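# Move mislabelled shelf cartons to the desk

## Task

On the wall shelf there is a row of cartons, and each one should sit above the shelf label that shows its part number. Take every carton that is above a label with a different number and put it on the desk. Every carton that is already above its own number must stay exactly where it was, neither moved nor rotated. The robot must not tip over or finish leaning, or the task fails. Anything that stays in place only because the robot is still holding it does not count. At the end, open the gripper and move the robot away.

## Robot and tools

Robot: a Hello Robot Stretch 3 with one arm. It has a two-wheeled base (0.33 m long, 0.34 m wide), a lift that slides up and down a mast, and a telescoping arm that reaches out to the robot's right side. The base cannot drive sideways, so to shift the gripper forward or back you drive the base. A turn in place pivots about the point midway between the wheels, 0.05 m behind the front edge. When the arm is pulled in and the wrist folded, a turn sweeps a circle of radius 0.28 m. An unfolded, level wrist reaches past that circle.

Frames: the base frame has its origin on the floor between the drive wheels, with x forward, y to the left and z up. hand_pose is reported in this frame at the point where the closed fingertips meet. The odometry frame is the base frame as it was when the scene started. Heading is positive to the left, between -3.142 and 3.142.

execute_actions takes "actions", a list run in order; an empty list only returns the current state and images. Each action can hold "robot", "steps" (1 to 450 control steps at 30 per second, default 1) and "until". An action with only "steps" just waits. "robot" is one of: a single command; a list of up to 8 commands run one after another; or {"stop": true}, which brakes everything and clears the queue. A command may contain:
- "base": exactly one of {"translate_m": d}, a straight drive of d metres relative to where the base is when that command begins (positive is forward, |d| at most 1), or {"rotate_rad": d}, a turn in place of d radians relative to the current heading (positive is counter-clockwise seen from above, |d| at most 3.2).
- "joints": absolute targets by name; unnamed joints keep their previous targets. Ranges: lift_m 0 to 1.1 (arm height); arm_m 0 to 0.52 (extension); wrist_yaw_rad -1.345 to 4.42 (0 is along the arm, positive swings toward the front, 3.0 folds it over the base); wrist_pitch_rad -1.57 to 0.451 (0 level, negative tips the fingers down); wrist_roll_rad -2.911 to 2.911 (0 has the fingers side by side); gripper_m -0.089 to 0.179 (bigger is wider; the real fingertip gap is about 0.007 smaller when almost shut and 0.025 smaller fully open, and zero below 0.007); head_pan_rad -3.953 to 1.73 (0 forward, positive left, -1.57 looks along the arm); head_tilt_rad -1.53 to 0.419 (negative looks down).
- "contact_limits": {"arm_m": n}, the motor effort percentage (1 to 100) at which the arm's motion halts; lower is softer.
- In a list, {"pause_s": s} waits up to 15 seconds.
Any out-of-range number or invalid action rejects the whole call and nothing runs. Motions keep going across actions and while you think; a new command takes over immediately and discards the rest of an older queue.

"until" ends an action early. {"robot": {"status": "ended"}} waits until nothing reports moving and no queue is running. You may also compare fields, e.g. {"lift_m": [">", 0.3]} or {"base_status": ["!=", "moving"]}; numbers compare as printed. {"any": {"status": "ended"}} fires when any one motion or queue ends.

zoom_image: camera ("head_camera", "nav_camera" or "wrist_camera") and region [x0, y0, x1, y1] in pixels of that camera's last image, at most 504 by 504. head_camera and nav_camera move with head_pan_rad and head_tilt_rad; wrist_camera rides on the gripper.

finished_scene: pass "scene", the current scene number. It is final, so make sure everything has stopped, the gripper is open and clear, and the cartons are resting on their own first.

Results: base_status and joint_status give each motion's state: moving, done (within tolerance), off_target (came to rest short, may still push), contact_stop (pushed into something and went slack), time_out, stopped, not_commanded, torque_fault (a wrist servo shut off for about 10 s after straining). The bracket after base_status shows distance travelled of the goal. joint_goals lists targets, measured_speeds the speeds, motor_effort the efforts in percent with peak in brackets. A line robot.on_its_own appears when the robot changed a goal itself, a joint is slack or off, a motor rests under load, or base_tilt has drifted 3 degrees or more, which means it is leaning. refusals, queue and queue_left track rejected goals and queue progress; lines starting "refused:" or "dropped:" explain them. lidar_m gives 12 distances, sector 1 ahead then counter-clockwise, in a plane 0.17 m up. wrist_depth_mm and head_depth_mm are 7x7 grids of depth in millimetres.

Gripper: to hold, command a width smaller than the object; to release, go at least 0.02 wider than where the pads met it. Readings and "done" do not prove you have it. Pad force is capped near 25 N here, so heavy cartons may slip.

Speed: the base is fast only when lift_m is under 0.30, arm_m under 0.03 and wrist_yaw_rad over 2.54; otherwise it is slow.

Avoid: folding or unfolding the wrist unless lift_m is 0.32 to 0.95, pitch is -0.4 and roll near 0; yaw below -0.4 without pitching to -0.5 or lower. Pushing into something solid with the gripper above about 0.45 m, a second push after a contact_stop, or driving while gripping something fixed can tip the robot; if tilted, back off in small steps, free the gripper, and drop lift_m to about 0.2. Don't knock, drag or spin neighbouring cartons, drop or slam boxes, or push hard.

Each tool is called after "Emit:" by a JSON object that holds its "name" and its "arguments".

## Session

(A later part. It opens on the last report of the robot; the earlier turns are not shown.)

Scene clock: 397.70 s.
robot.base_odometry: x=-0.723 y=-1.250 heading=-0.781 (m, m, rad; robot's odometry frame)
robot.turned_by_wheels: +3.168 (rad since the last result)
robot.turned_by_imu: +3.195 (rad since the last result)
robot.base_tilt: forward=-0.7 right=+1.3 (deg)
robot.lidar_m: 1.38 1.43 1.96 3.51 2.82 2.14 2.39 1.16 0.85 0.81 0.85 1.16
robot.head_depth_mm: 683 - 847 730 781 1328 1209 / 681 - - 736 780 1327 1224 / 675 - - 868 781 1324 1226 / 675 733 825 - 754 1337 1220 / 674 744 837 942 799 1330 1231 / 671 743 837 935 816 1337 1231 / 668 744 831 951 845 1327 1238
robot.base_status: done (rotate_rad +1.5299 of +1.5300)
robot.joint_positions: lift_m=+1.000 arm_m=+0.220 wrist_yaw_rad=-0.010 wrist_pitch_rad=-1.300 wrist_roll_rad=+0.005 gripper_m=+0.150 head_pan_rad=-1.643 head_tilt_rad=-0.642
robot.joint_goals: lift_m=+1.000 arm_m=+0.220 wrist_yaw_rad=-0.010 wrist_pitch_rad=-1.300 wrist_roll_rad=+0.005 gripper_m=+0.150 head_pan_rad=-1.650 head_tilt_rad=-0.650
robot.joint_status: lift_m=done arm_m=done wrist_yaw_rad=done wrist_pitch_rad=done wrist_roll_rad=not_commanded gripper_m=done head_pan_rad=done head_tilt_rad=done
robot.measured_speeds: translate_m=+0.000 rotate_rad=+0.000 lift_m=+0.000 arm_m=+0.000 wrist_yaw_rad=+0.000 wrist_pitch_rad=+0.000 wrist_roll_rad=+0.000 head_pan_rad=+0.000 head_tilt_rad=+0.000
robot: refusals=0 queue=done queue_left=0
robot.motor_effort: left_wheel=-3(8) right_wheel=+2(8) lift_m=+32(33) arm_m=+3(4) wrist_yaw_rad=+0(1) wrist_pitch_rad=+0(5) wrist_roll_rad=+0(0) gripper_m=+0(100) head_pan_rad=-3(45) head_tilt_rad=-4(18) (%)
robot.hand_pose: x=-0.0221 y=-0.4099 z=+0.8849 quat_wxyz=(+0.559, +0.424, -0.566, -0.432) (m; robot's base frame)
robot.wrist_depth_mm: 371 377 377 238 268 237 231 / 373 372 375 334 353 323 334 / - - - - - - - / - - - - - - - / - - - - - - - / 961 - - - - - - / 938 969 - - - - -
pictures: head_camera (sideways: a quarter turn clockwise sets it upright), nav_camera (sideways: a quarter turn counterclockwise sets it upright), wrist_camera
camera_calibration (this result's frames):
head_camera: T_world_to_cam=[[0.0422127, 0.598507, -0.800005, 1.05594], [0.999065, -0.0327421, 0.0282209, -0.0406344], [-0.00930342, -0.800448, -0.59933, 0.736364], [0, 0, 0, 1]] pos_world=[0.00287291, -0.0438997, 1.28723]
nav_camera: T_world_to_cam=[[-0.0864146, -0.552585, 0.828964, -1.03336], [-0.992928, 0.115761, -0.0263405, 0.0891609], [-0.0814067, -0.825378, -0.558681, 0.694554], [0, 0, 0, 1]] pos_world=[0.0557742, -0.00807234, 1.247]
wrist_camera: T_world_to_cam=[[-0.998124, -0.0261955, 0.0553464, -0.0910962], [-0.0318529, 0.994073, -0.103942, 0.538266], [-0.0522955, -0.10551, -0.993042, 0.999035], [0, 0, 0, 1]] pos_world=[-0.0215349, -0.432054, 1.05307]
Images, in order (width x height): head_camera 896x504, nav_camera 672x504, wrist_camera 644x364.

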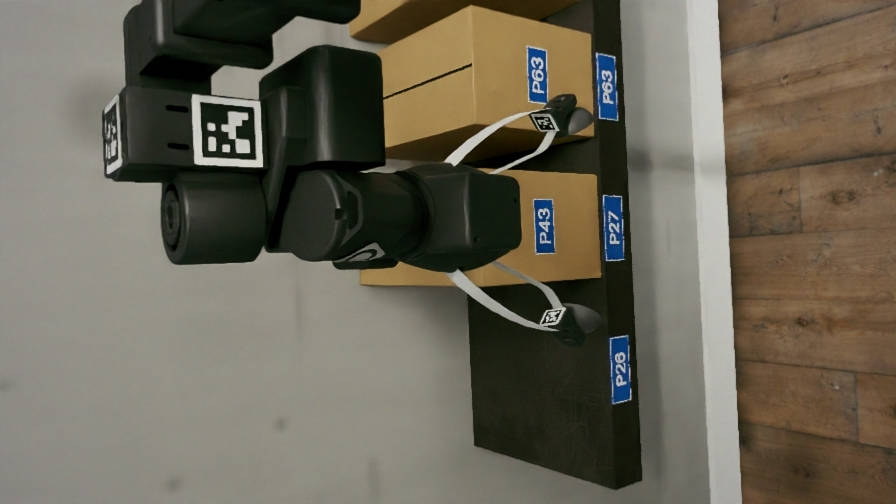

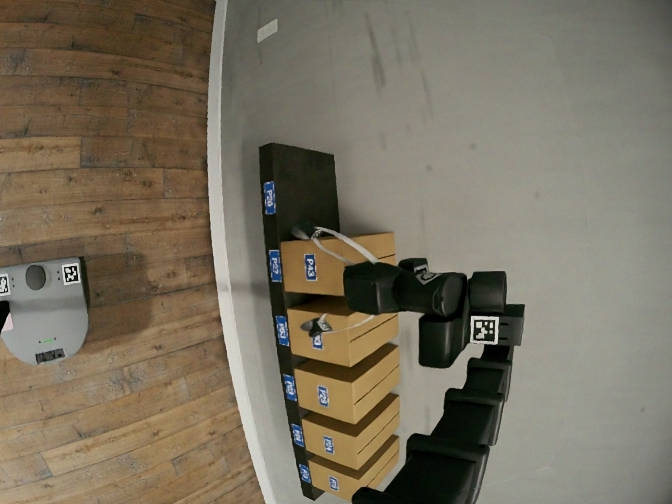

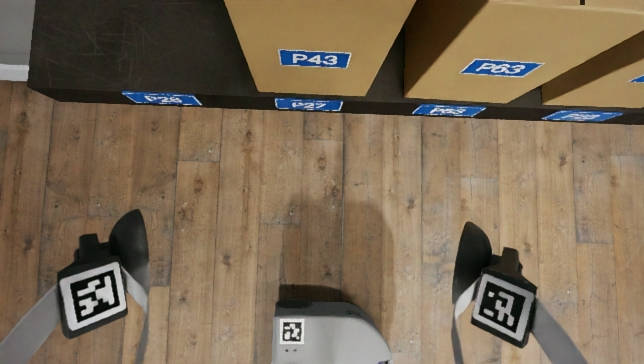

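Emit:
{"name": "execute_actions", "arguments": {"actions": [{"robot": {"joints": {"arm_m": 0.505, "head_pan_rad": -2.4, "head_tilt_rad": -0.6}}, "steps": 200, "until": {"robot": {"status": "ended"}}}]}}

Scene clock: 404.27 s.
robot.base_odometry: x=-0.723 y=-1.250 heading=-0.781 (m, m, rad; robot's odometry frame)
robot.turned_by_wheels: +0.000 (rad since the last result)
robot.turned_by_imu: +0.000 (rad since the last result)
robot.base_tilt: forward=-0.7 right=+1.3 (deg)
robot.lidar_m: 1.38 1.43 1.96 3.52 2.82 2.14 2.38 1.15 0.84 0.81 0.85 1.15
robot.head_depth_mm: 1333 1532 1812 2055 - - - / 1186 1341 1518 - - - 1208 / 1061 1184 1293 - - - 1245 / 958 1060 1096 - - 1429 1243 / 881 962 1036 - - 1422 1251 / 810 879 932 - 818 1316 1252 / 750 809 - - 709 1161 1230
robot.base_status: done (rotate_rad +1.5299 of +1.5300)
robot.joint_positions: lift_m=+1.000 arm_m=+0.505 wrist_yaw_rad=-0.010 wrist_pitch_rad=-1.301 wrist_roll_rad=+0.005 gripper_m=+0.150 head_pan_rad=-2.393 head_tilt_rad=-0.606
robot.joint_goals: lift_m=+1.000 arm_m=+0.505 wrist_yaw_rad=-0.010 wrist_pitch_rad=-1.300 wrist_roll_rad=+0.005 gripper_m=+0.150 head_pan_rad=-2.400 head_tilt_rad=-0.600
robot.joint_status: lift_m=done arm_m=done wrist_yaw_rad=done wrist_pitch_rad=done wrist_roll_rad=not_commanded gripper_m=done head_pan_rad=done head_tilt_rad=done
robot.measured_speeds: translate_m=+0.000 rotate_rad=+0.000 lift_m=+0.000 arm_m=+0.000 wrist_yaw_rad=+0.000 wrist_pitch_rad=+0.000 wrist_roll_rad=+0.000 head_pan_rad=+0.000 head_tilt_rad=+0.000
robot: refusals=0 queue=done queue_left=0
robot.motor_effort: left_wheel=-3(3) right_wheel=+1(0) lift_m=+32(32) arm_m=+3(2) wrist_yaw_rad=+0(0) wrist_pitch_rad=+0(0) wrist_roll_rad=+0(0) gripper_m=+1(0) head_pan_rad=-3(40) head_tilt_rad=+3(10) (%)
robot.hand_pose: x=-0.0221 y=-0.6948 z=+0.8849 quat_wxyz=(+0.559, +0.424, -0.566, -0.432) (m; robot's base frame)
robot.wrist_depth_mm: 189 188 185 183 181 179 176 / 268 265 196 199 203 209 208 / 362 365 194 197 200 203 206 / 355 365 192 194 197 202 203 / 353 358 189 192 194 199 200 / 348 353 187 189 191 - 196 / 346 347 184 185 189 195 194
pictures: head_camera (sideways: a quarter turn clockwise sets it upright), nav_camera (sideways: a quarter turn counterclockwise sets it upright), wrist_camera
camera_calibration (this result's frames):
head_camera: T_world_to_cam=[[0.417315, 0.389304, -0.821152, 1.08123], [0.709557, -0.704139, 0.0267726, -0.0369842], [-0.567783, -0.593827, -0.570081, 0.701719], [0, 0, 0, 1]] pos_world=[-0.0265451, -0.0302679, 1.28888]
nav_camera: T_world_to_cam=[[-0.417622, -0.324881, 0.848554, -1.05688], [-0.648478, 0.760722, -0.0279, 0.0890913], [-0.63645, -0.561921, -0.528372, 0.658507], [0, 0, 0, 1]] pos_world=[0.0355021, -0.0411067, 1.24725]
wrist_camera: T_world_to_cam=[[-0.998129, -0.0259763, 0.055342, -0.0984144], [-0.0316276, 0.994093, -0.10382, 0.821446], [-0.0523183, -0.105376, -0.993055, 0.969068], [0, 0, 0, 1]] pos_world=[-0.0215501, -0.717034, 1.05307]
Images, in order (width x height): head_camera 896x504, nav_camera 672x504, wrist_camera 644x364.

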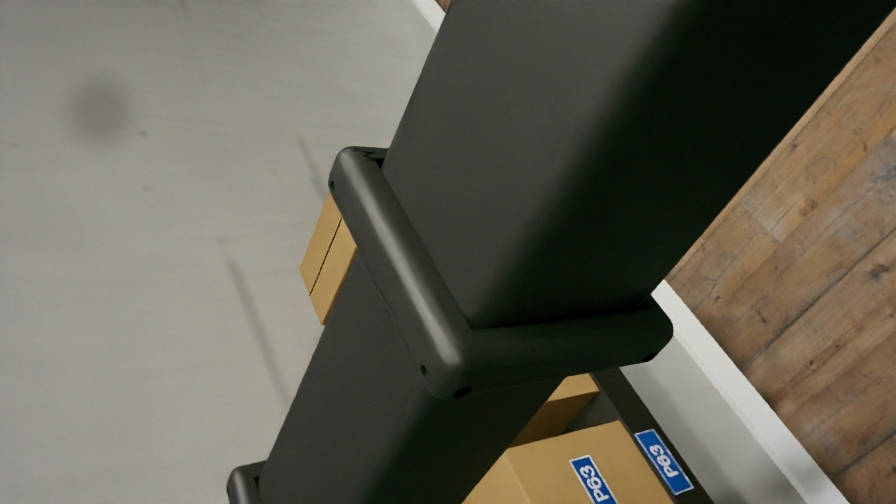

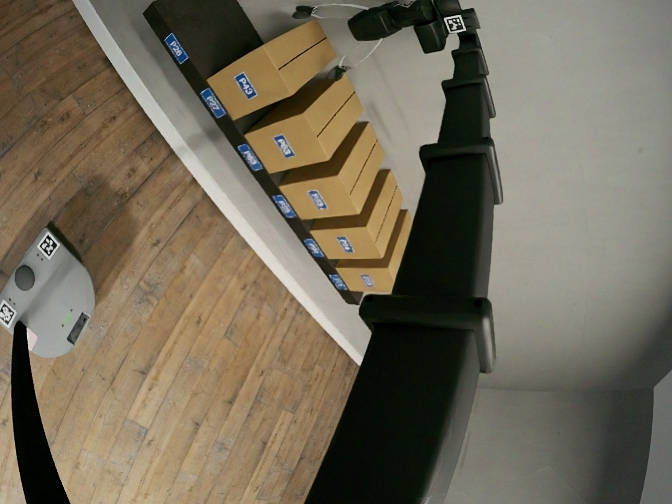

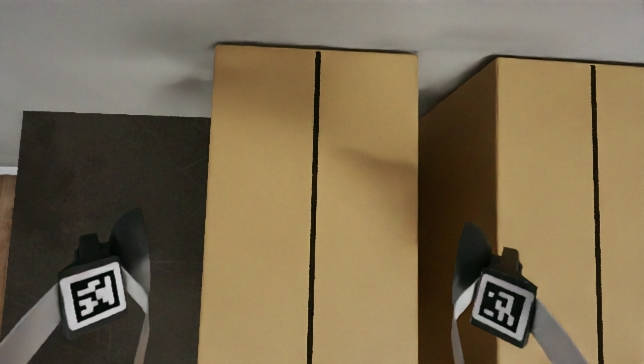

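Emit:
{"name": "zoom_image", "arguments": {"camera": "wrist_camera", "region": [380, 170, 580, 364]}}

Emit:
{"name": "zoom_image", "arguments": {"camera": "wrist_camera", "region": [40, 170, 240, 364]}}

Emit:
{"name": "zoom_image", "arguments": {"camera": "wrist_camera", "region": [200, 20, 520, 120]}}

Region (380, 170, 580, 364) of wrist_camera's 644x364 image, scaled by 2.520; it fills the top 489 rows of this view, and the rest is white.

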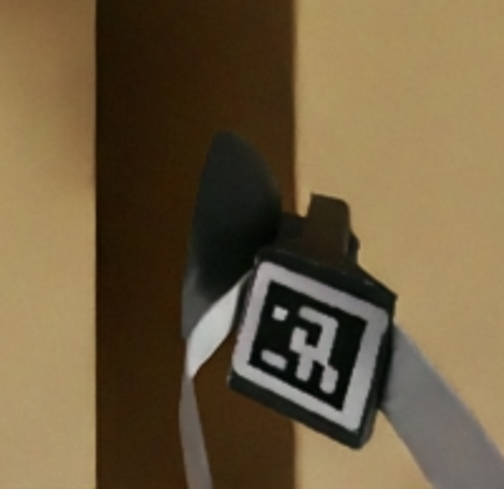

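Region (40, 170, 240, 364) of wrist_camera's 644x364 image, scaled by 2.520; it fills the top 489 rows of this view, and the rest is white.

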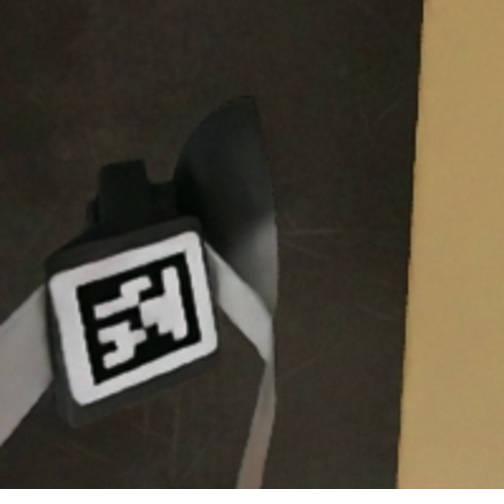

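Region (200, 20, 520, 120) of wrist_camera's 644x364 image, scaled by 1.575; it fills the top 158 rows of this view, and the rest is white.

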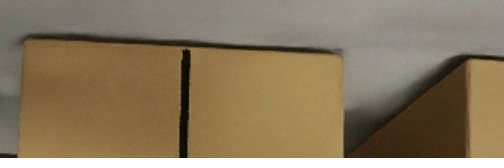

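Emit:
{"name": "execute_actions", "arguments": {"actions": [{"robot": {"base": {"translate_m": -0.003}, "joints": {"gripper_m": 0.152, "arm_m": 0.506, "head_pan_rad": -1.72, "head_tilt_rad": -0.55}}, "steps": 60, "until": {"robot": {"base_status": ["!=", "moving"]}}}, {"robot": {"joints": {"lift_m": 0.948}}, "steps": 100, "until": {"robot": {"status": "ended"}}}]}}

Scene clock: 415.80 s.
robot.base_odometry: x=-0.725 y=-1.248 heading=-0.781 (m, m, rad; robot's odometry frame)
robot.turned_by_wheels: +0.000 (rad since the last result)
robot.turned_by_imu: +0.000 (rad since the last result)
robot.base_tilt: forward=-0.7 right=+1.1 (deg)
robot.lidar_m: 1.38 1.43 1.96 3.53 2.81 2.14 2.38 1.16 0.84 0.82 0.84 1.16
robot.head_depth_mm: 697 769 842 - - 1280 1266 / 687 754 - 746 723 1246 1281 / 681 734 843 849 747 1221 1271 / 672 719 836 822 695 1197 1277 / 664 721 805 852 711 787 1277 / 661 720 798 884 897 788 1266 / 651 715 782 872 898 790 1251
robot.base_status: done (translate_m -0.0030 of -0.0030)
robot.joint_positions: lift_m=+0.948 arm_m=+0.506 wrist_yaw_rad=-0.010 wrist_pitch_rad=-1.301 wrist_roll_rad=+0.005 gripper_m=+0.152 head_pan_rad=-1.727 head_tilt_rad=-0.557
robot.joint_goals: lift_m=+0.948 arm_m=+0.506 wrist_yaw_rad=-0.010 wrist_pitch_rad=-1.300 wrist_roll_rad=+0.005 gripper_m=+0.152 head_pan_rad=-1.720 head_tilt_rad=-0.550
robot.joint_status: lift_m=done arm_m=done wrist_yaw_rad=done wrist_pitch_rad=done wrist_roll_rad=not_commanded gripper_m=done head_pan_rad=done head_tilt_rad=done
robot.measured_speeds: translate_m=+0.000 rotate_rad=+0.000 lift_m=+0.000 arm_m=+0.000 wrist_yaw_rad=+0.000 wrist_pitch_rad=+0.000 wrist_roll_rad=+0.000 head_pan_rad=+0.000 head_tilt_rad=+0.000
robot: refusals=0 queue=done queue_left=0
robot.motor_effort: left_wheel=-3(7) right_wheel=+1(3) lift_m=+17(32) arm_m=+3(5) wrist_yaw_rad=+0(0) wrist_pitch_rad=+0(0) wrist_roll_rad=+0(0) gripper_m=+1(50) head_pan_rad=+3(38) head_tilt_rad=+4(10) (%)
robot.hand_pose: x=-0.0221 y=-0.6958 z=+0.8337 quat_wxyz=(+0.559, +0.424, -0.566, -0.432) (m; robot's base frame)
robot.wrist_depth_mm: 188 186 146 149 150 169 155 / 264 261 144 146 149 190 152 / 314 319 143 145 147 188 151 / 310 310 140 143 145 186 149 / 301 222 139 141 142 173 147 / 300 137 137 139 141 - 145 / 297 297 136 137 140 191 144
pictures: head_camera (sideways: a quarter turn clockwise sets it upright), nav_camera (sideways: a quarter turn counterclockwise sets it upright), wrist_camera
camera_calibration (this result's frames):
head_camera: T_world_to_cam=[[0.0813262, 0.523369, -0.848217, 1.11856], [0.993147, -0.114221, 0.024745, -0.036076], [-0.0839336, -0.844416, -0.529071, 0.645412], [0, 0, 0, 1]] pos_world=[-0.000967993, -0.0445449, 1.29115]
nav_camera: T_world_to_cam=[[-0.121159, -0.471616, 0.873441, -1.09115], [-0.980088, 0.196292, -0.0299642, 0.0938034], [-0.157318, -0.859679, -0.486007, 0.600462], [0, 0, 0, 1]] pos_world=[0.0541966, -0.0168106, 1.24769]
wrist_camera: T_world_to_cam=[[-0.998129, -0.0259763, 0.055342, -0.0956068], [-0.0316276, 0.994093, -0.103819, 0.817128], [-0.0523182, -0.105376, -0.993055, 0.918115], [0, 0, 0, 1]] pos_world=[-0.0215501, -0.718038, 1.00186]
Images, in order (width x height): head_camera 896x504, nav_camera 672x504, wrist_camera 644x364.

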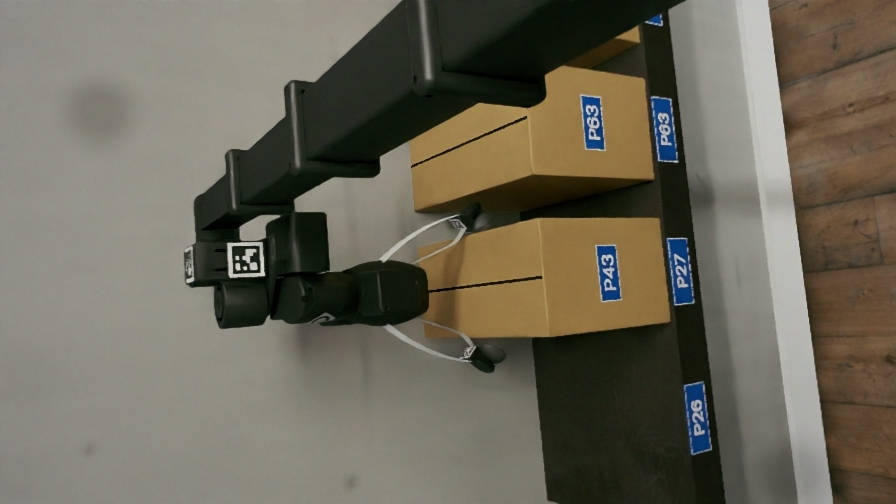

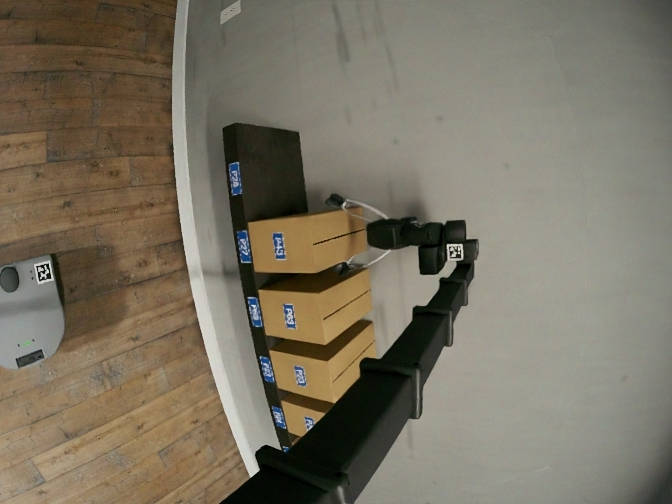

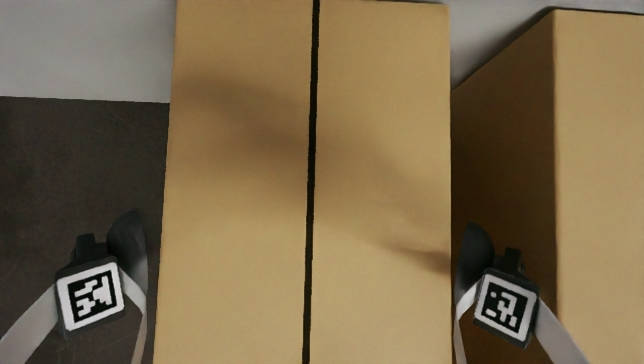

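Emit:
{"name": "execute_actions", "arguments": {"actions": [{"robot": {"joints": {"gripper_m": 0.10}}, "steps": 100, "until": {"robot": {"status": "ended"}}}]}}

Scene clock: 420.10 s.
robot.base_odometry: x=-0.725 y=-1.248 heading=-0.781 (m, m, rad; robot's odometry frame)
robot.turned_by_wheels: +0.000 (rad since the last result)
robot.turned_by_imu: +0.000 (rad since the last result)
robot.base_tilt: forward=-0.8 right=+1.4 (deg)
robot.lidar_m: 1.38 1.43 1.97 3.48 2.82 2.14 2.38 1.16 0.85 0.82 0.84 1.15
robot.head_depth_mm: 696 765 839 - - 1274 1270 / 688 758 - 751 722 1243 1267 / 681 734 848 850 748 1222 1280 / 675 722 833 821 698 1192 1277 / 670 723 800 821 711 785 1283 / 661 721 793 886 898 790 1271 / 651 711 785 871 900 792 1252
robot.base_status: done (translate_m -0.0030 of -0.0030)
robot.joint_positions: lift_m=+0.948 arm_m=+0.506 wrist_yaw_rad=-0.010 wrist_pitch_rad=-1.301 wrist_roll_rad=+0.005 gripper_m=+0.124 head_pan_rad=-1.727 head_tilt_rad=-0.557
robot.joint_goals: lift_m=+0.948 arm_m=+0.506 wrist_yaw_rad=-0.010 wrist_pitch_rad=-1.300 wrist_roll_rad=+0.005 gripper_m=+0.100 head_pan_rad=-1.720 head_tilt_rad=-0.550
robot.joint_status: lift_m=done arm_m=done wrist_yaw_rad=done wrist_pitch_rad=done wrist_roll_rad=not_commanded gripper_m=off_target head_pan_rad=done head_tilt_rad=done
robot.measured_speeds: translate_m=+0.000 rotate_rad=+0.000 lift_m=+0.000 arm_m=+0.000 wrist_yaw_rad=+0.000 wrist_pitch_rad=+0.000 wrist_roll_rad=+0.000 head_pan_rad=+0.000 head_tilt_rad=+0.000
robot: refusals=0 queue=done queue_left=0
robot.motor_effort: left_wheel=-3(3) right_wheel=+1(1) lift_m=+17(17) arm_m=+3(4) wrist_yaw_rad=+0(0) wrist_pitch_rad=+0(0) wrist_roll_rad=+0(0) gripper_m=-100(100) head_pan_rad=+4(3) head_tilt_rad=+3(3) (%)
robot.hand_pose: x=-0.0221 y=-0.6958 z=+0.8337 quat_wxyz=(+0.559, +0.424, -0.566, -0.432) (m; robot's base frame)
robot.wrist_depth_mm: 187 186 145 147 149 170 155 / 265 256 144 146 148 189 153 / 315 314 141 144 146 189 152 / 309 314 141 142 144 185 150 / 302 138 138 141 143 177 148 / 298 135 137 139 141 159 145 / 294 300 135 138 139 190 143
pictures: head_camera (sideways: a quarter turn clockwise sets it upright), nav_camera (sideways: a quarter turn counterclockwise sets it upright), wrist_camera
camera_calibration (this result's frames):
head_camera: T_world_to_cam=[[0.0813262, 0.523368, -0.848217, 1.11856], [0.993147, -0.114221, 0.024745, -0.036076], [-0.0839336, -0.844416, -0.529071, 0.645412], [0, 0, 0, 1]] pos_world=[-0.000967994, -0.0445449, 1.29115]
nav_camera: T_world_to_cam=[[-0.121159, -0.471616, 0.873441, -1.09115], [-0.980088, 0.196292, -0.0299642, 0.0938034], [-0.157318, -0.859679, -0.486007, 0.600462], [0, 0, 0, 1]] pos_world=[0.0541966, -0.0168106, 1.24769]
wrist_camera: T_world_to_cam=[[-0.99813, -0.0259806, 0.0553399, -0.0956069], [-0.0316285, 0.994099, -0.10376, 0.817067], [-0.0523176, -0.105316, -0.993062, 0.918154], [0, 0, 0, 1]] pos_world=[-0.0215499, -0.718033, 1.00185]
Images, in order (width x height): head_camera 896x504, nav_camera 672x504, wrist_camera 644x364.

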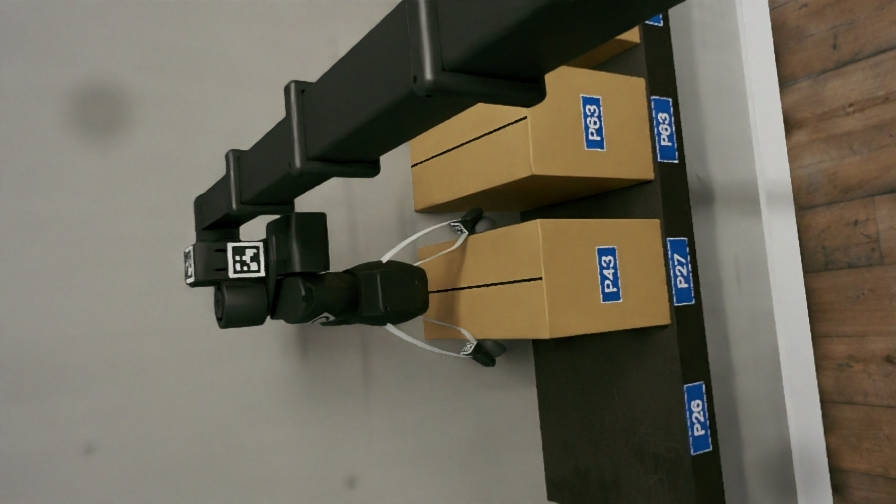

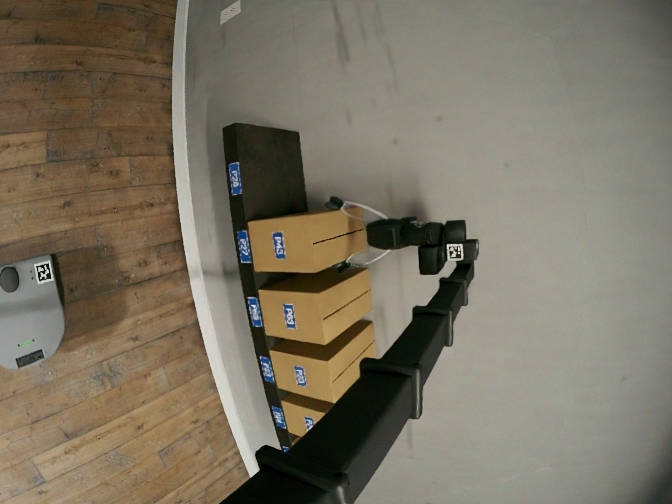

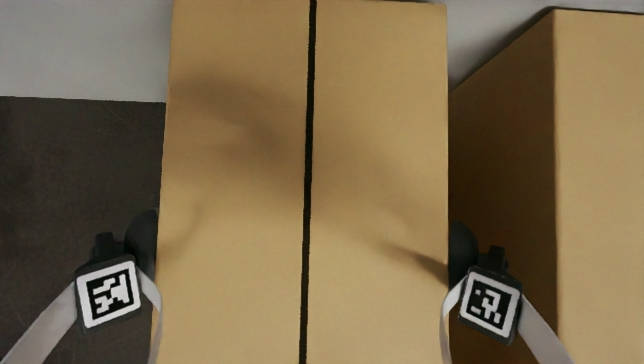

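Emit:
{"name": "execute_actions", "arguments": {"actions": [{"robot": {"joints": {"lift_m": 0.985}}, "steps": 100, "until": {"robot": {"lift_m": [">", 0.962]}}}, {"robot": {"joints": {"arm_m": 0.48}}, "steps": 100, "until": {"robot": {"status": "ended"}}}]}}

Scene clock: 434.47 s.
robot.base_odometry: x=-0.725 y=-1.248 heading=-0.781 (m, m, rad; robot's odometry frame)
robot.turned_by_wheels: +0.000 (rad since the last result)
robot.turned_by_imu: +0.000 (rad since the last result)
robot.base_tilt: forward=-0.8 right=+1.1 (deg)
robot.lidar_m: 1.38 1.43 1.96 3.53 2.82 2.14 2.38 1.16 0.84 0.81 0.84 1.15
robot.head_depth_mm: 699 764 - - 763 1270 1276 / 688 745 - 809 719 1248 1264 / 680 722 839 847 746 1223 1272 / 675 718 830 747 659 1192 1287 / 666 717 801 750 666 789 1279 / 659 721 796 890 897 787 1256 / 654 711 789 872 897 792 1265
robot.base_status: done (translate_m -0.0030 of -0.0030)
robot.joint_positions: lift_m=+0.985 arm_m=+0.480 wrist_yaw_rad=-0.010 wrist_pitch_rad=-1.302 wrist_roll_rad=+0.005 gripper_m=+0.101 head_pan_rad=-1.727 head_tilt_rad=-0.557
robot.joint_goals: lift_m=+0.985 arm_m=+0.480 wrist_yaw_rad=-0.010 wrist_pitch_rad=-1.300 wrist_roll_rad=+0.005 gripper_m=+0.100 head_pan_rad=-1.720 head_tilt_rad=-0.550
robot.joint_status: lift_m=done arm_m=done wrist_yaw_rad=done wrist_pitch_rad=done wrist_roll_rad=not_commanded gripper_m=off_target head_pan_rad=done head_tilt_rad=done
robot.measured_speeds: translate_m=+0.000 rotate_rad=+0.000 lift_m=+0.000 arm_m=+0.000 wrist_yaw_rad=+0.000 wrist_pitch_rad=+0.000 wrist_roll_rad=+0.000 head_pan_rad=+0.000 head_tilt_rad=+0.000
robot: refusals=0 queue=done queue_left=0
robot.motor_effort: left_wheel=-3(3) right_wheel=+2(1) lift_m=+33(35) arm_m=-4(3) wrist_yaw_rad=+0(0) wrist_pitch_rad=+0(0) wrist_roll_rad=+0(0) gripper_m=-43(100) head_pan_rad=+3(3) head_tilt_rad=+4(2) (%)
robot.hand_pose: x=-0.0221 y=-0.6701 z=+0.8699 quat_wxyz=(+0.559, +0.425, -0.566, -0.433) (m; robot's base frame)
robot.wrist_depth_mm: 235 233 143 145 147 194 194 / 334 304 142 143 145 190 192 / 346 351 140 142 143 188 189 / 343 345 138 140 142 187 187 / 338 238 137 139 141 182 185 / 333 134 135 137 139 180 182 / 945 337 134 135 139 190 180
pictures: head_camera (sideways: a quarter turn clockwise sets it upright), nav_camera (sideways: a quarter turn counterclockwise sets it upright), wrist_camera
camera_calibration (this result's frames):
head_camera: T_world_to_cam=[[0.0812787, 0.523243, -0.848299, 1.11867], [0.993154, -0.114166, 0.0247385, -0.0360676], [-0.0839028, -0.844502, -0.52894, 0.645241], [0, 0, 0, 1]] pos_world=[-0.000965954, -0.044547, 1.29115]
nav_camera: T_world_to_cam=[[-0.121114, -0.471488, 0.873516, -1.09125], [-0.980098, 0.196237, -0.0299706, 0.0938118], [-0.157285, -0.859762, -0.485872, 0.600286], [0, 0, 0, 1]] pos_world=[0.0541961, -0.0168164, 1.24769]
wrist_camera: T_world_to_cam=[[-0.99813, -0.0260416, 0.0552992, -0.0969426], [-0.0316259, 0.994216, -0.102639, 0.7944], [-0.0523064, -0.104196, -0.99318, 0.9576], [0, 0, 0, 1]] pos_world=[-0.0215491, -0.692552, 1.03797]
Images, in order (width x height): head_camera 896x504, nav_camera 672x504, wrist_camera 644x364.

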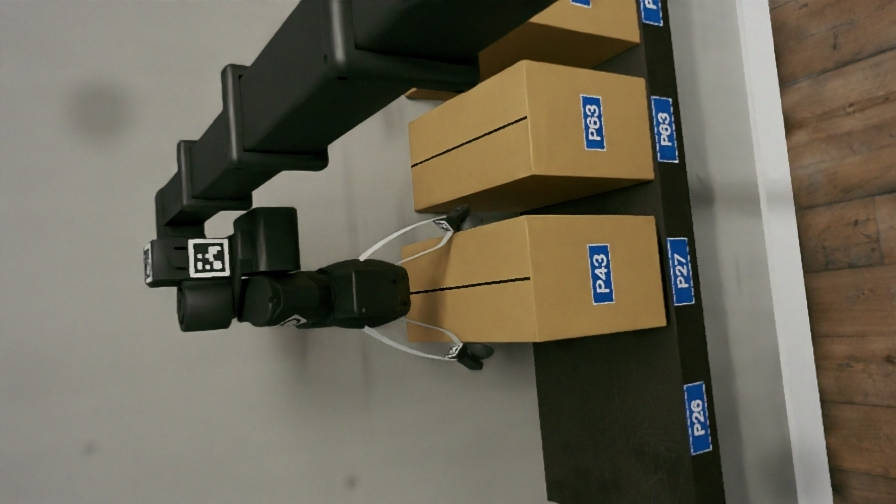

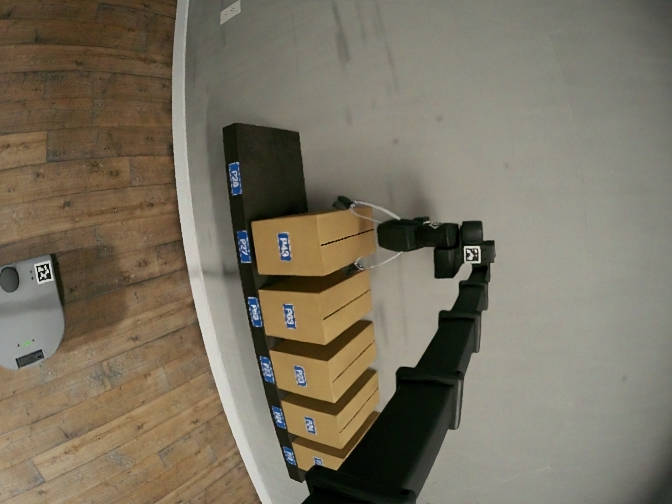

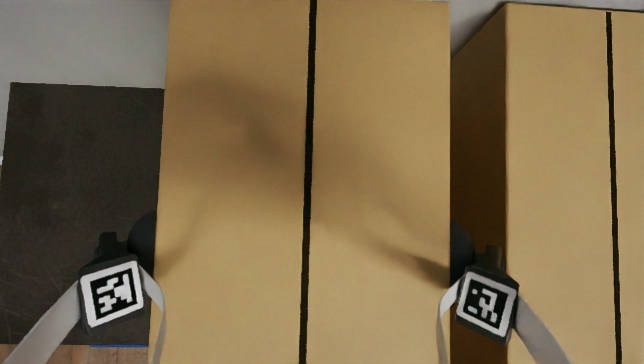

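Emit:
{"name": "execute_actions", "arguments": {"actions": [{"robot": [{"base": {"rotate_rad": 1.515}, "joints": {"lift_m": 1.025, "head_pan_rad": -3.5, "head_tilt_rad": -0.35}}, {"base": {"translate_m": 1.0}}], "steps": 450, "until": {"robot": {"translate_m": [">=", 0.8]}}}, {"robot": {"base": {"translate_m": 1.0}}, "steps": 1}]}}

Scene clock: 450.03 s.
robot.base_odometry: x=-0.128 y=-0.709 heading=+0.734 (m, m, rad; robot's odometry frame)
robot.turned_by_wheels: +1.515 (rad since the last result)
robot.turned_by_imu: +1.525 (rad since the last result)
robot.base_tilt: forward=-0.5 right=+0.7 (deg)
robot.lidar_m: 2.72 2.80 2.35 2.03 2.45 1.71 1.61 1.65 1.41 1.33 1.36 1.79
robot.head_depth_mm: 1683 - - - - - - / 1609 - - - - - - / 1550 1671 1756 - - - - / 1493 1578 1701 - - - - / 1453 1524 1609 - - - - / 1396 1484 1557 - - - - / 1345 1427 1494 1564 - - -
robot.base_status: moving (translate_m +0.0033 of +1.0000)
robot.joint_positions: lift_m=+1.025 arm_m=+0.480 wrist_yaw_rad=-0.010 wrist_pitch_rad=-1.302 wrist_roll_rad=+0.005 gripper_m=+0.101 head_pan_rad=-3.493 head_tilt_rad=-0.359
robot.joint_goals: lift_m=+1.025 arm_m=+0.480 wrist_yaw_rad=-0.010 wrist_pitch_rad=-1.300 wrist_roll_rad=+0.005 gripper_m=+0.100 head_pan_rad=-3.500 head_tilt_rad=-0.350
robot.joint_status: lift_m=done arm_m=done wrist_yaw_rad=done wrist_pitch_rad=done wrist_roll_rad=not_commanded gripper_m=off_target head_pan_rad=done head_tilt_rad=done
robot.measured_speeds: translate_m=+0.100 rotate_rad=+0.000 lift_m=+0.000 arm_m=+0.000 wrist_yaw_rad=+0.000 wrist_pitch_rad=+0.000 wrist_roll_rad=+0.000 head_pan_rad=+0.000 head_tilt_rad=+0.000
robot: refusals=0 queue=running queue_left=0
robot.motor_effort: left_wheel=-2(12) right_wheel=+2(8) lift_m=+33(34) arm_m=-4(4) wrist_yaw_rad=+0(0) wrist_pitch_rad=+0(0) wrist_roll_rad=+0(0) gripper_m=-43(43) head_pan_rad=-3(44) head_tilt_rad=+4(19) (%)
robot.hand_pose: x=-0.0221 y=-0.6701 z=+0.9099 quat_wxyz=(+0.559, +0.425, -0.566, -0.433) (m; robot's base frame)
robot.wrist_depth_mm: - - 144 146 147 - - / - - 141 143 146 - - / - - 140 143 144 - - / - - 138 140 142 - - / - - 136 139 141 - - / - 134 135 137 139 - - / - - 134 136 137 - -
pictures: head_camera (sideways: a quarter turn clockwise sets it upright), nav_camera (sideways: a quarter turn counterclockwise sets it upright), wrist_camera
camera_calibration (this result's frames):
head_camera: T_world_to_cam=[[0.331464, -0.120252, -0.935773, 1.23126], [-0.300682, -0.95359, 0.0160364, -0.0168513], [-0.894272, 0.276055, -0.352238, 0.420252], [0, 0, 0, 1]] pos_world=[-0.0373641, 0.01598, 1.30048]
nav_camera: T_world_to_cam=[[-0.269142, 0.147898, 0.951677, -1.19234], [0.376182, 0.925787, -0.0374877, 0.0953335], [-0.886595, 0.347914, -0.304804, 0.369107], [0, 0, 0, 1]] pos_world=[-0.0295215, -0.0403317, 1.2508]
wrist_camera: T_world_to_cam=[[-0.99813, -0.0260533, 0.0553014, -0.0991645], [-0.0316369, 0.994217, -0.10262, 0.798494], [-0.052308, -0.104177, -0.993182, 0.997341], [0, 0, 0, 1]] pos_world=[-0.0215483, -0.69256, 1.07797]
Images, in order (width x height): head_camera 896x504, nav_camera 672x504, wrist_camera 644x364.

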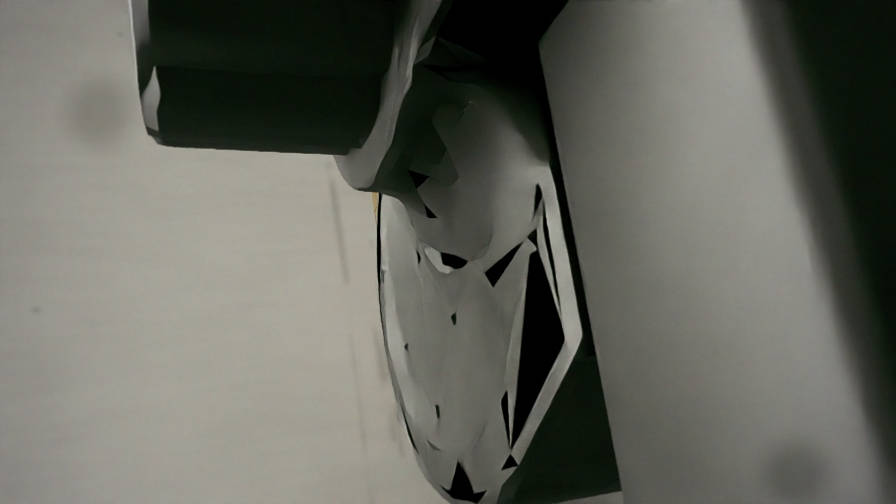

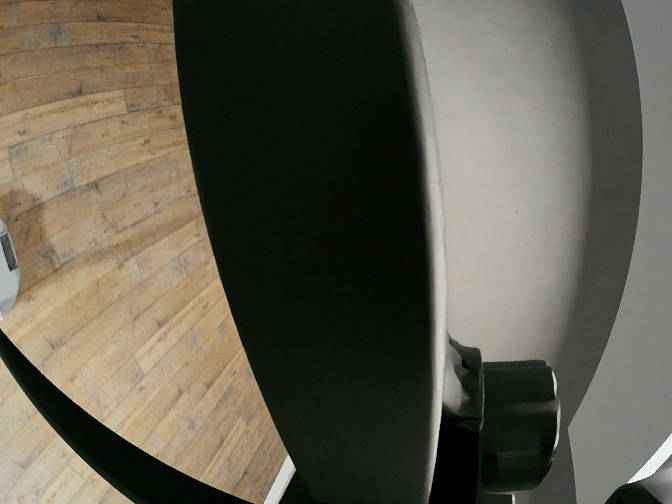

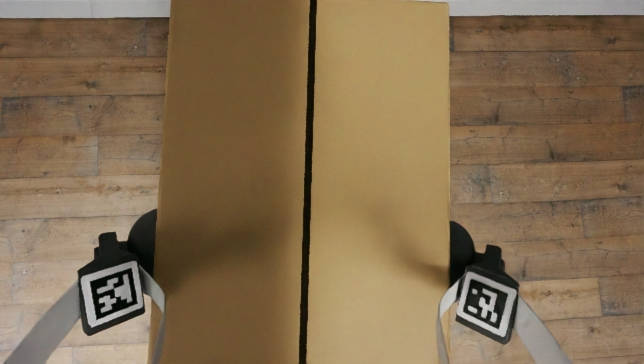

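Arm blocks the view; I'll lower the lift briefly while driving to look back.

Emit:
{"name": "execute_actions", "arguments": {"actions": [{"robot": {"joints": {"lift_m": 0.85, "head_pan_rad": -3.4, "head_tilt_rad": -0.3}}, "steps": 90, "until": {"robot": {"lift_m": ["<", 0.86]}}}]}}

Scene clock: 453.53 s.
robot.base_odometry: x=+0.132 y=-0.475 heading=+0.734 (m, m, rad; robot's odometry frame)
robot.turned_by_wheels: +0.000 (rad since the last result)
robot.turned_by_imu: -0.002 (rad since the last result)
robot.base_tilt: forward=-0.7 right=+0.9 (deg)
robot.lidar_m: 2.37 2.48 2.21 2.07 2.51 2.07 1.96 2.00 1.39 1.31 1.34 1.73
robot.head_depth_mm: 1946 2095 2209 2352 2441 2015 - / 1911 2025 2128 2252 2392 1953 1616 / 1822 1970 2074 1946 2338 1950 1695 / 1805 1886 2005 1876 2272 1977 1638 / 1742 1853 1933 1788 2175 1972 1593 / 1707 1805 1899 1940 2085 1990 1546 / 1659 1731 1829 1918 2029 1986 1551
robot.base_status: moving (translate_m +0.3533 of +1.0000)
robot.joint_positions: lift_m=+0.859 arm_m=+0.480 wrist_yaw_rad=-0.010 wrist_pitch_rad=-1.302 wrist_roll_rad=+0.005 gripper_m=+0.101 head_pan_rad=-3.407 head_tilt_rad=-0.310
robot.joint_goals: lift_m=+0.850 arm_m=+0.480 wrist_yaw_rad=-0.010 wrist_pitch_rad=-1.300 wrist_roll_rad=+0.005 gripper_m=+0.100 head_pan_rad=-3.400 head_tilt_rad=-0.300
robot.joint_status: lift_m=moving arm_m=done wrist_yaw_rad=done wrist_pitch_rad=done wrist_roll_rad=not_commanded gripper_m=off_target head_pan_rad=done head_tilt_rad=done
robot.measured_speeds: translate_m=+0.100 rotate_rad=+0.000 lift_m=-0.062 arm_m=+0.000 wrist_yaw_rad=+0.000 wrist_pitch_rad=+0.000 wrist_roll_rad=+0.000 head_pan_rad=+0.000 head_tilt_rad=+0.000
robot: refusals=0 queue=running queue_left=0
robot.motor_effort: left_wheel=+1(1) right_wheel=+2(3) lift_m=+17(33) arm_m=-4(4) wrist_yaw_rad=+1(0) wrist_pitch_rad=+0(0) wrist_roll_rad=+0(0) gripper_m=-43(42) head_pan_rad=+3(14) head_tilt_rad=+5(10) (%)
robot.hand_pose: x=-0.0221 y=-0.6701 z=+0.7444 quat_wxyz=(+0.559, +0.425, -0.566, -0.433) (m; robot's base frame)
robot.wrist_depth_mm: 912 913 144 146 148 929 984 / 871 900 141 144 146 953 959 / 852 873 140 142 144 929 932 / 863 882 138 140 142 923 932 / 858 497 137 138 141 903 920 / 843 134 135 137 139 897 893 / 820 844 134 136 137 884 919
pictures: head_camera (sideways: a quarter turn clockwise sets it upright), nav_camera (sideways: a quarter turn counterclockwise sets it upright), wrist_camera
camera_calibration (this result's frames):
head_camera: T_world_to_cam=[[0.29597, -0.0792933, -0.9519, 1.25253], [-0.217195, -0.976031, 0.013772, -0.0144135], [-0.930176, 0.202672, -0.306098, 0.360423], [0, 0, 0, 1]] pos_world=[-0.0385848, 0.0122016, 1.30281]
nav_camera: T_world_to_cam=[[-0.235551, 0.111987, 0.965388, -1.21045], [0.293693, 0.955098, -0.0391332, 0.0979814], [-0.926423, 0.27431, -0.257864, 0.308256], [0, 0, 0, 1]] pos_world=[-0.0283235, -0.0425851, 1.25188]
wrist_camera: T_world_to_cam=[[-0.99813, -0.026058, 0.0552982, -0.0900135], [-0.0316366, 0.994226, -0.102532, 0.781423], [-0.0523072, -0.10409, -0.993191, 0.833067], [0, 0, 0, 1]] pos_world=[-0.0215483, -0.692543, 0.912494]
Images, in order (width x height): head_camera 896x504, nav_camera 672x504, wrist_camera 644x364.

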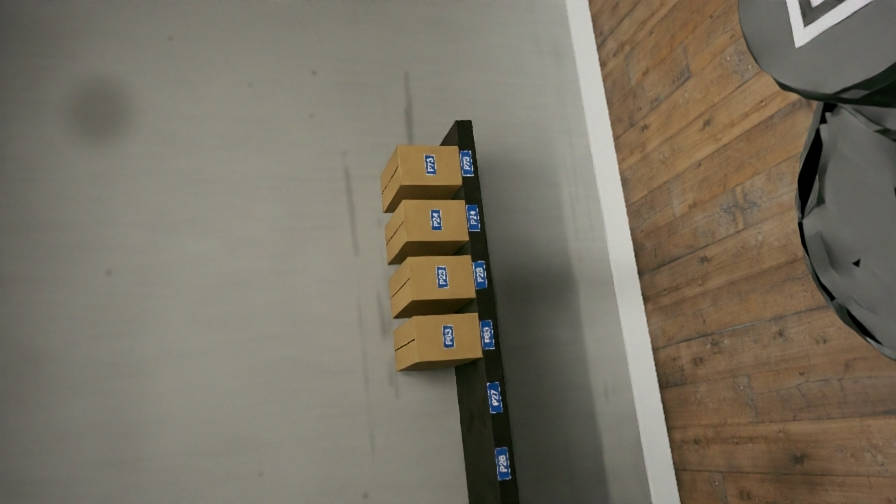

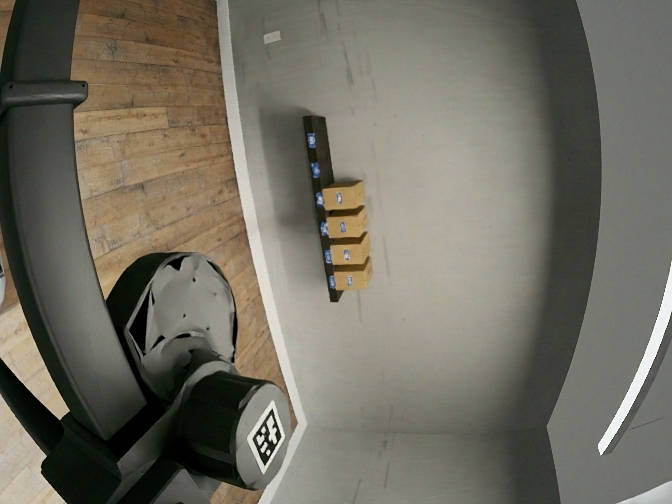

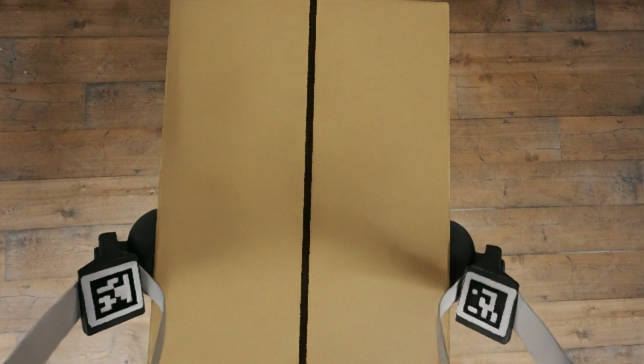

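Emit:
{"name": "zoom_image", "arguments": {"camera": "head_camera", "region": [410, 140, 490, 240]}}

Emit:
{"name": "execute_actions", "arguments": {"actions": [{"robot": {"joints": {"head_pan_rad": -1.5, "head_tilt_rad": -0.75}}, "steps": 30}, {"robot": {"joints": {"lift_m": 1.025, "arm_m": 0.515}}, "steps": 300, "until": {"robot": {"translate_m": [">=", 0.815]}}}, {"robot": [{"base": {"translate_m": 1.0}}, {"base": {"rotate_rad": 1.635}}], "steps": 450, "until": {"robot": {"rotate_rad": [">=", 1.45], "queue_left": ["=", 0]}}}, {"robot": {"joints": {"lift_m": 1.0}}, "steps": 100, "until": {"robot": {"status": "ended"}}}]}}

Region (410, 140, 490, 240) of head_camera's 896x504 image, scaled by 5.040, with more detail than that image has; it fills the left 403 columns of this view, and the rest is white.

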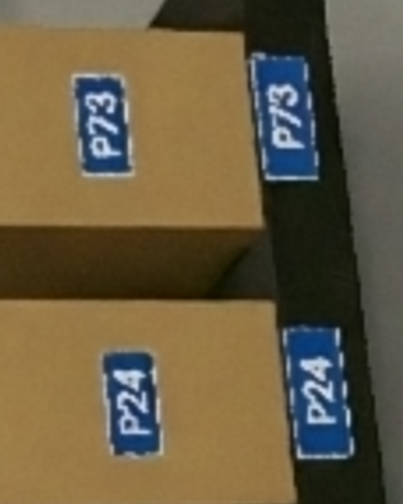

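Scene clock: 472.43 s.
robot.base_odometry: x=+1.218 y=+0.506 heading=+2.369 (m, m, rad; robot's odometry frame)
robot.turned_by_wheels: +1.635 (rad since the last result)
robot.turned_by_imu: +1.642 (rad since the last result)
robot.base_tilt: forward=-0.8 right=+1.2 (deg)
robot.lidar_m: 2.33 2.22 3.53 3.41 1.74 1.26 1.19 1.23 0.92 0.92 1.39 1.30
robot.head_depth_mm: 1155 1252 1037 828 1482 1326 1164 / - 1241 687 738 1464 1339 1173 / 1155 1266 689 711 1536 1348 1170 / 1162 1297 1051 836 1551 1347 1174 / 1178 1302 877 818 1547 1351 1181 / 1187 1317 730 755 1552 1360 1182 / 1192 1328 1039 789 1573 1361 1184
robot.base_status: done (rotate_rad +1.6349 of +1.6350)
robot.joint_positions: lift_m=+1.000 arm_m=+0.515 wrist_yaw_rad=-0.010 wrist_pitch_rad=-1.302 wrist_roll_rad=+0.005 gripper_m=+0.101 head_pan_rad=-1.507 head_tilt_rad=-0.740
robot.joint_goals: lift_m=+1.000 arm_m=+0.515 wrist_yaw_rad=-0.010 wrist_pitch_rad=-1.300 wrist_roll_rad=+0.005 gripper_m=+0.100 head_pan_rad=-1.500 head_tilt_rad=-0.750
robot.joint_status: lift_m=done arm_m=done wrist_yaw_rad=done wrist_pitch_rad=done wrist_roll_rad=not_commanded gripper_m=off_target head_pan_rad=done head_tilt_rad=done
robot.measured_speeds: translate_m=+0.000 rotate_rad=+0.000 lift_m=+0.000 arm_m=+0.000 wrist_yaw_rad=+0.000 wrist_pitch_rad=+0.000 wrist_roll_rad=+0.000 head_pan_rad=+0.000 head_tilt_rad=+0.000
robot: refusals=0 queue=done queue_left=0
robot.motor_effort: left_wheel=-3(11) right_wheel=+1(8) lift_m=+17(34) arm_m=+3(5) wrist_yaw_rad=+0(0) wrist_pitch_rad=+0(1) wrist_roll_rad=+0(0) gripper_m=-43(43) head_pan_rad=+3(44) head_tilt_rad=-4(29) (%)
robot.hand_pose: x=-0.0221 y=-0.7045 z=+0.8856 quat_wxyz=(+0.559, +0.425, -0.566, -0.433) (m; robot's base frame)
robot.wrist_depth_mm: 330 334 144 145 148 355 362 / 329 330 142 144 145 355 359 / 293 329 140 142 145 348 352 / 300 322 138 141 142 343 348 / 304 226 137 139 141 339 340 / 293 134 135 137 139 332 342 / 307 310 134 136 137 330 337
pictures: head_camera (sideways: a quarter turn clockwise sets it upright), nav_camera (sideways: a quarter turn counterclockwise sets it upright), wrist_camera
camera_calibration (this result's frames):
head_camera: T_world_to_cam=[[-0.0443104, 0.674293, -0.737133, 0.974522], [0.994443, 0.100306, 0.031977, -0.0454924], [0.0955006, -0.73162, -0.67499, 0.834144], [0, 0, 0, 1]] pos_world=[0.00875979, -0.0422737, 1.28285]
nav_camera: T_world_to_cam=[[-0.00552447, -0.637849, 0.770142, -0.957172], [-0.999601, -0.0178093, -0.0219205, 0.0834441], [0.0276977, -0.769956, -0.637496, 0.796421], [0, 0, 0, 1]] pos_world=[0.056064, 0.00416342, 1.2467]
wrist_camera: T_world_to_cam=[[-0.998129, -0.0260851, 0.0552916, -0.0987319], [-0.0316487, 0.994254, -0.102263, 0.829843], [-0.0523063, -0.103821, -0.99322, 0.969989], [0, 0, 0, 1]] pos_world=[-0.0215472, -0.726944, 1.05373]
Images, in order (width x height): head_camera 896x504, nav_camera 672x504, wrist_camera 644x364.

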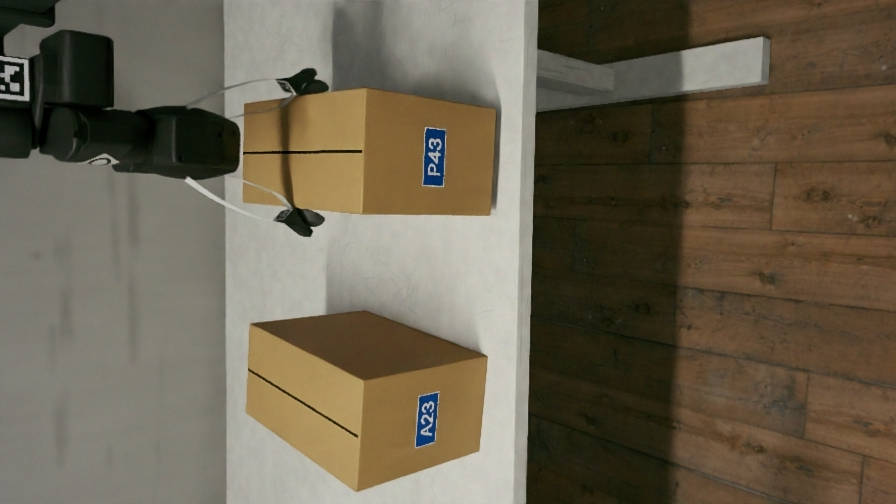

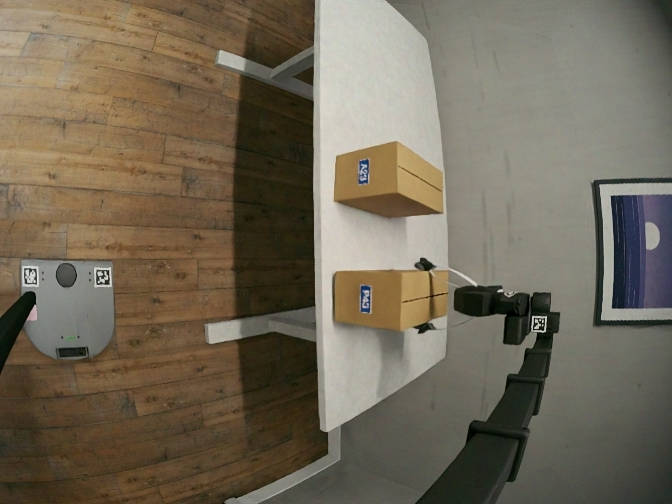

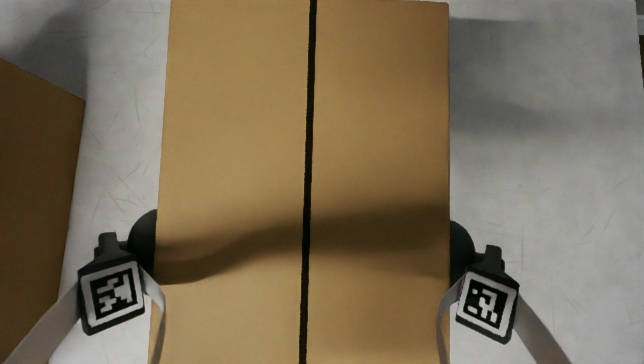

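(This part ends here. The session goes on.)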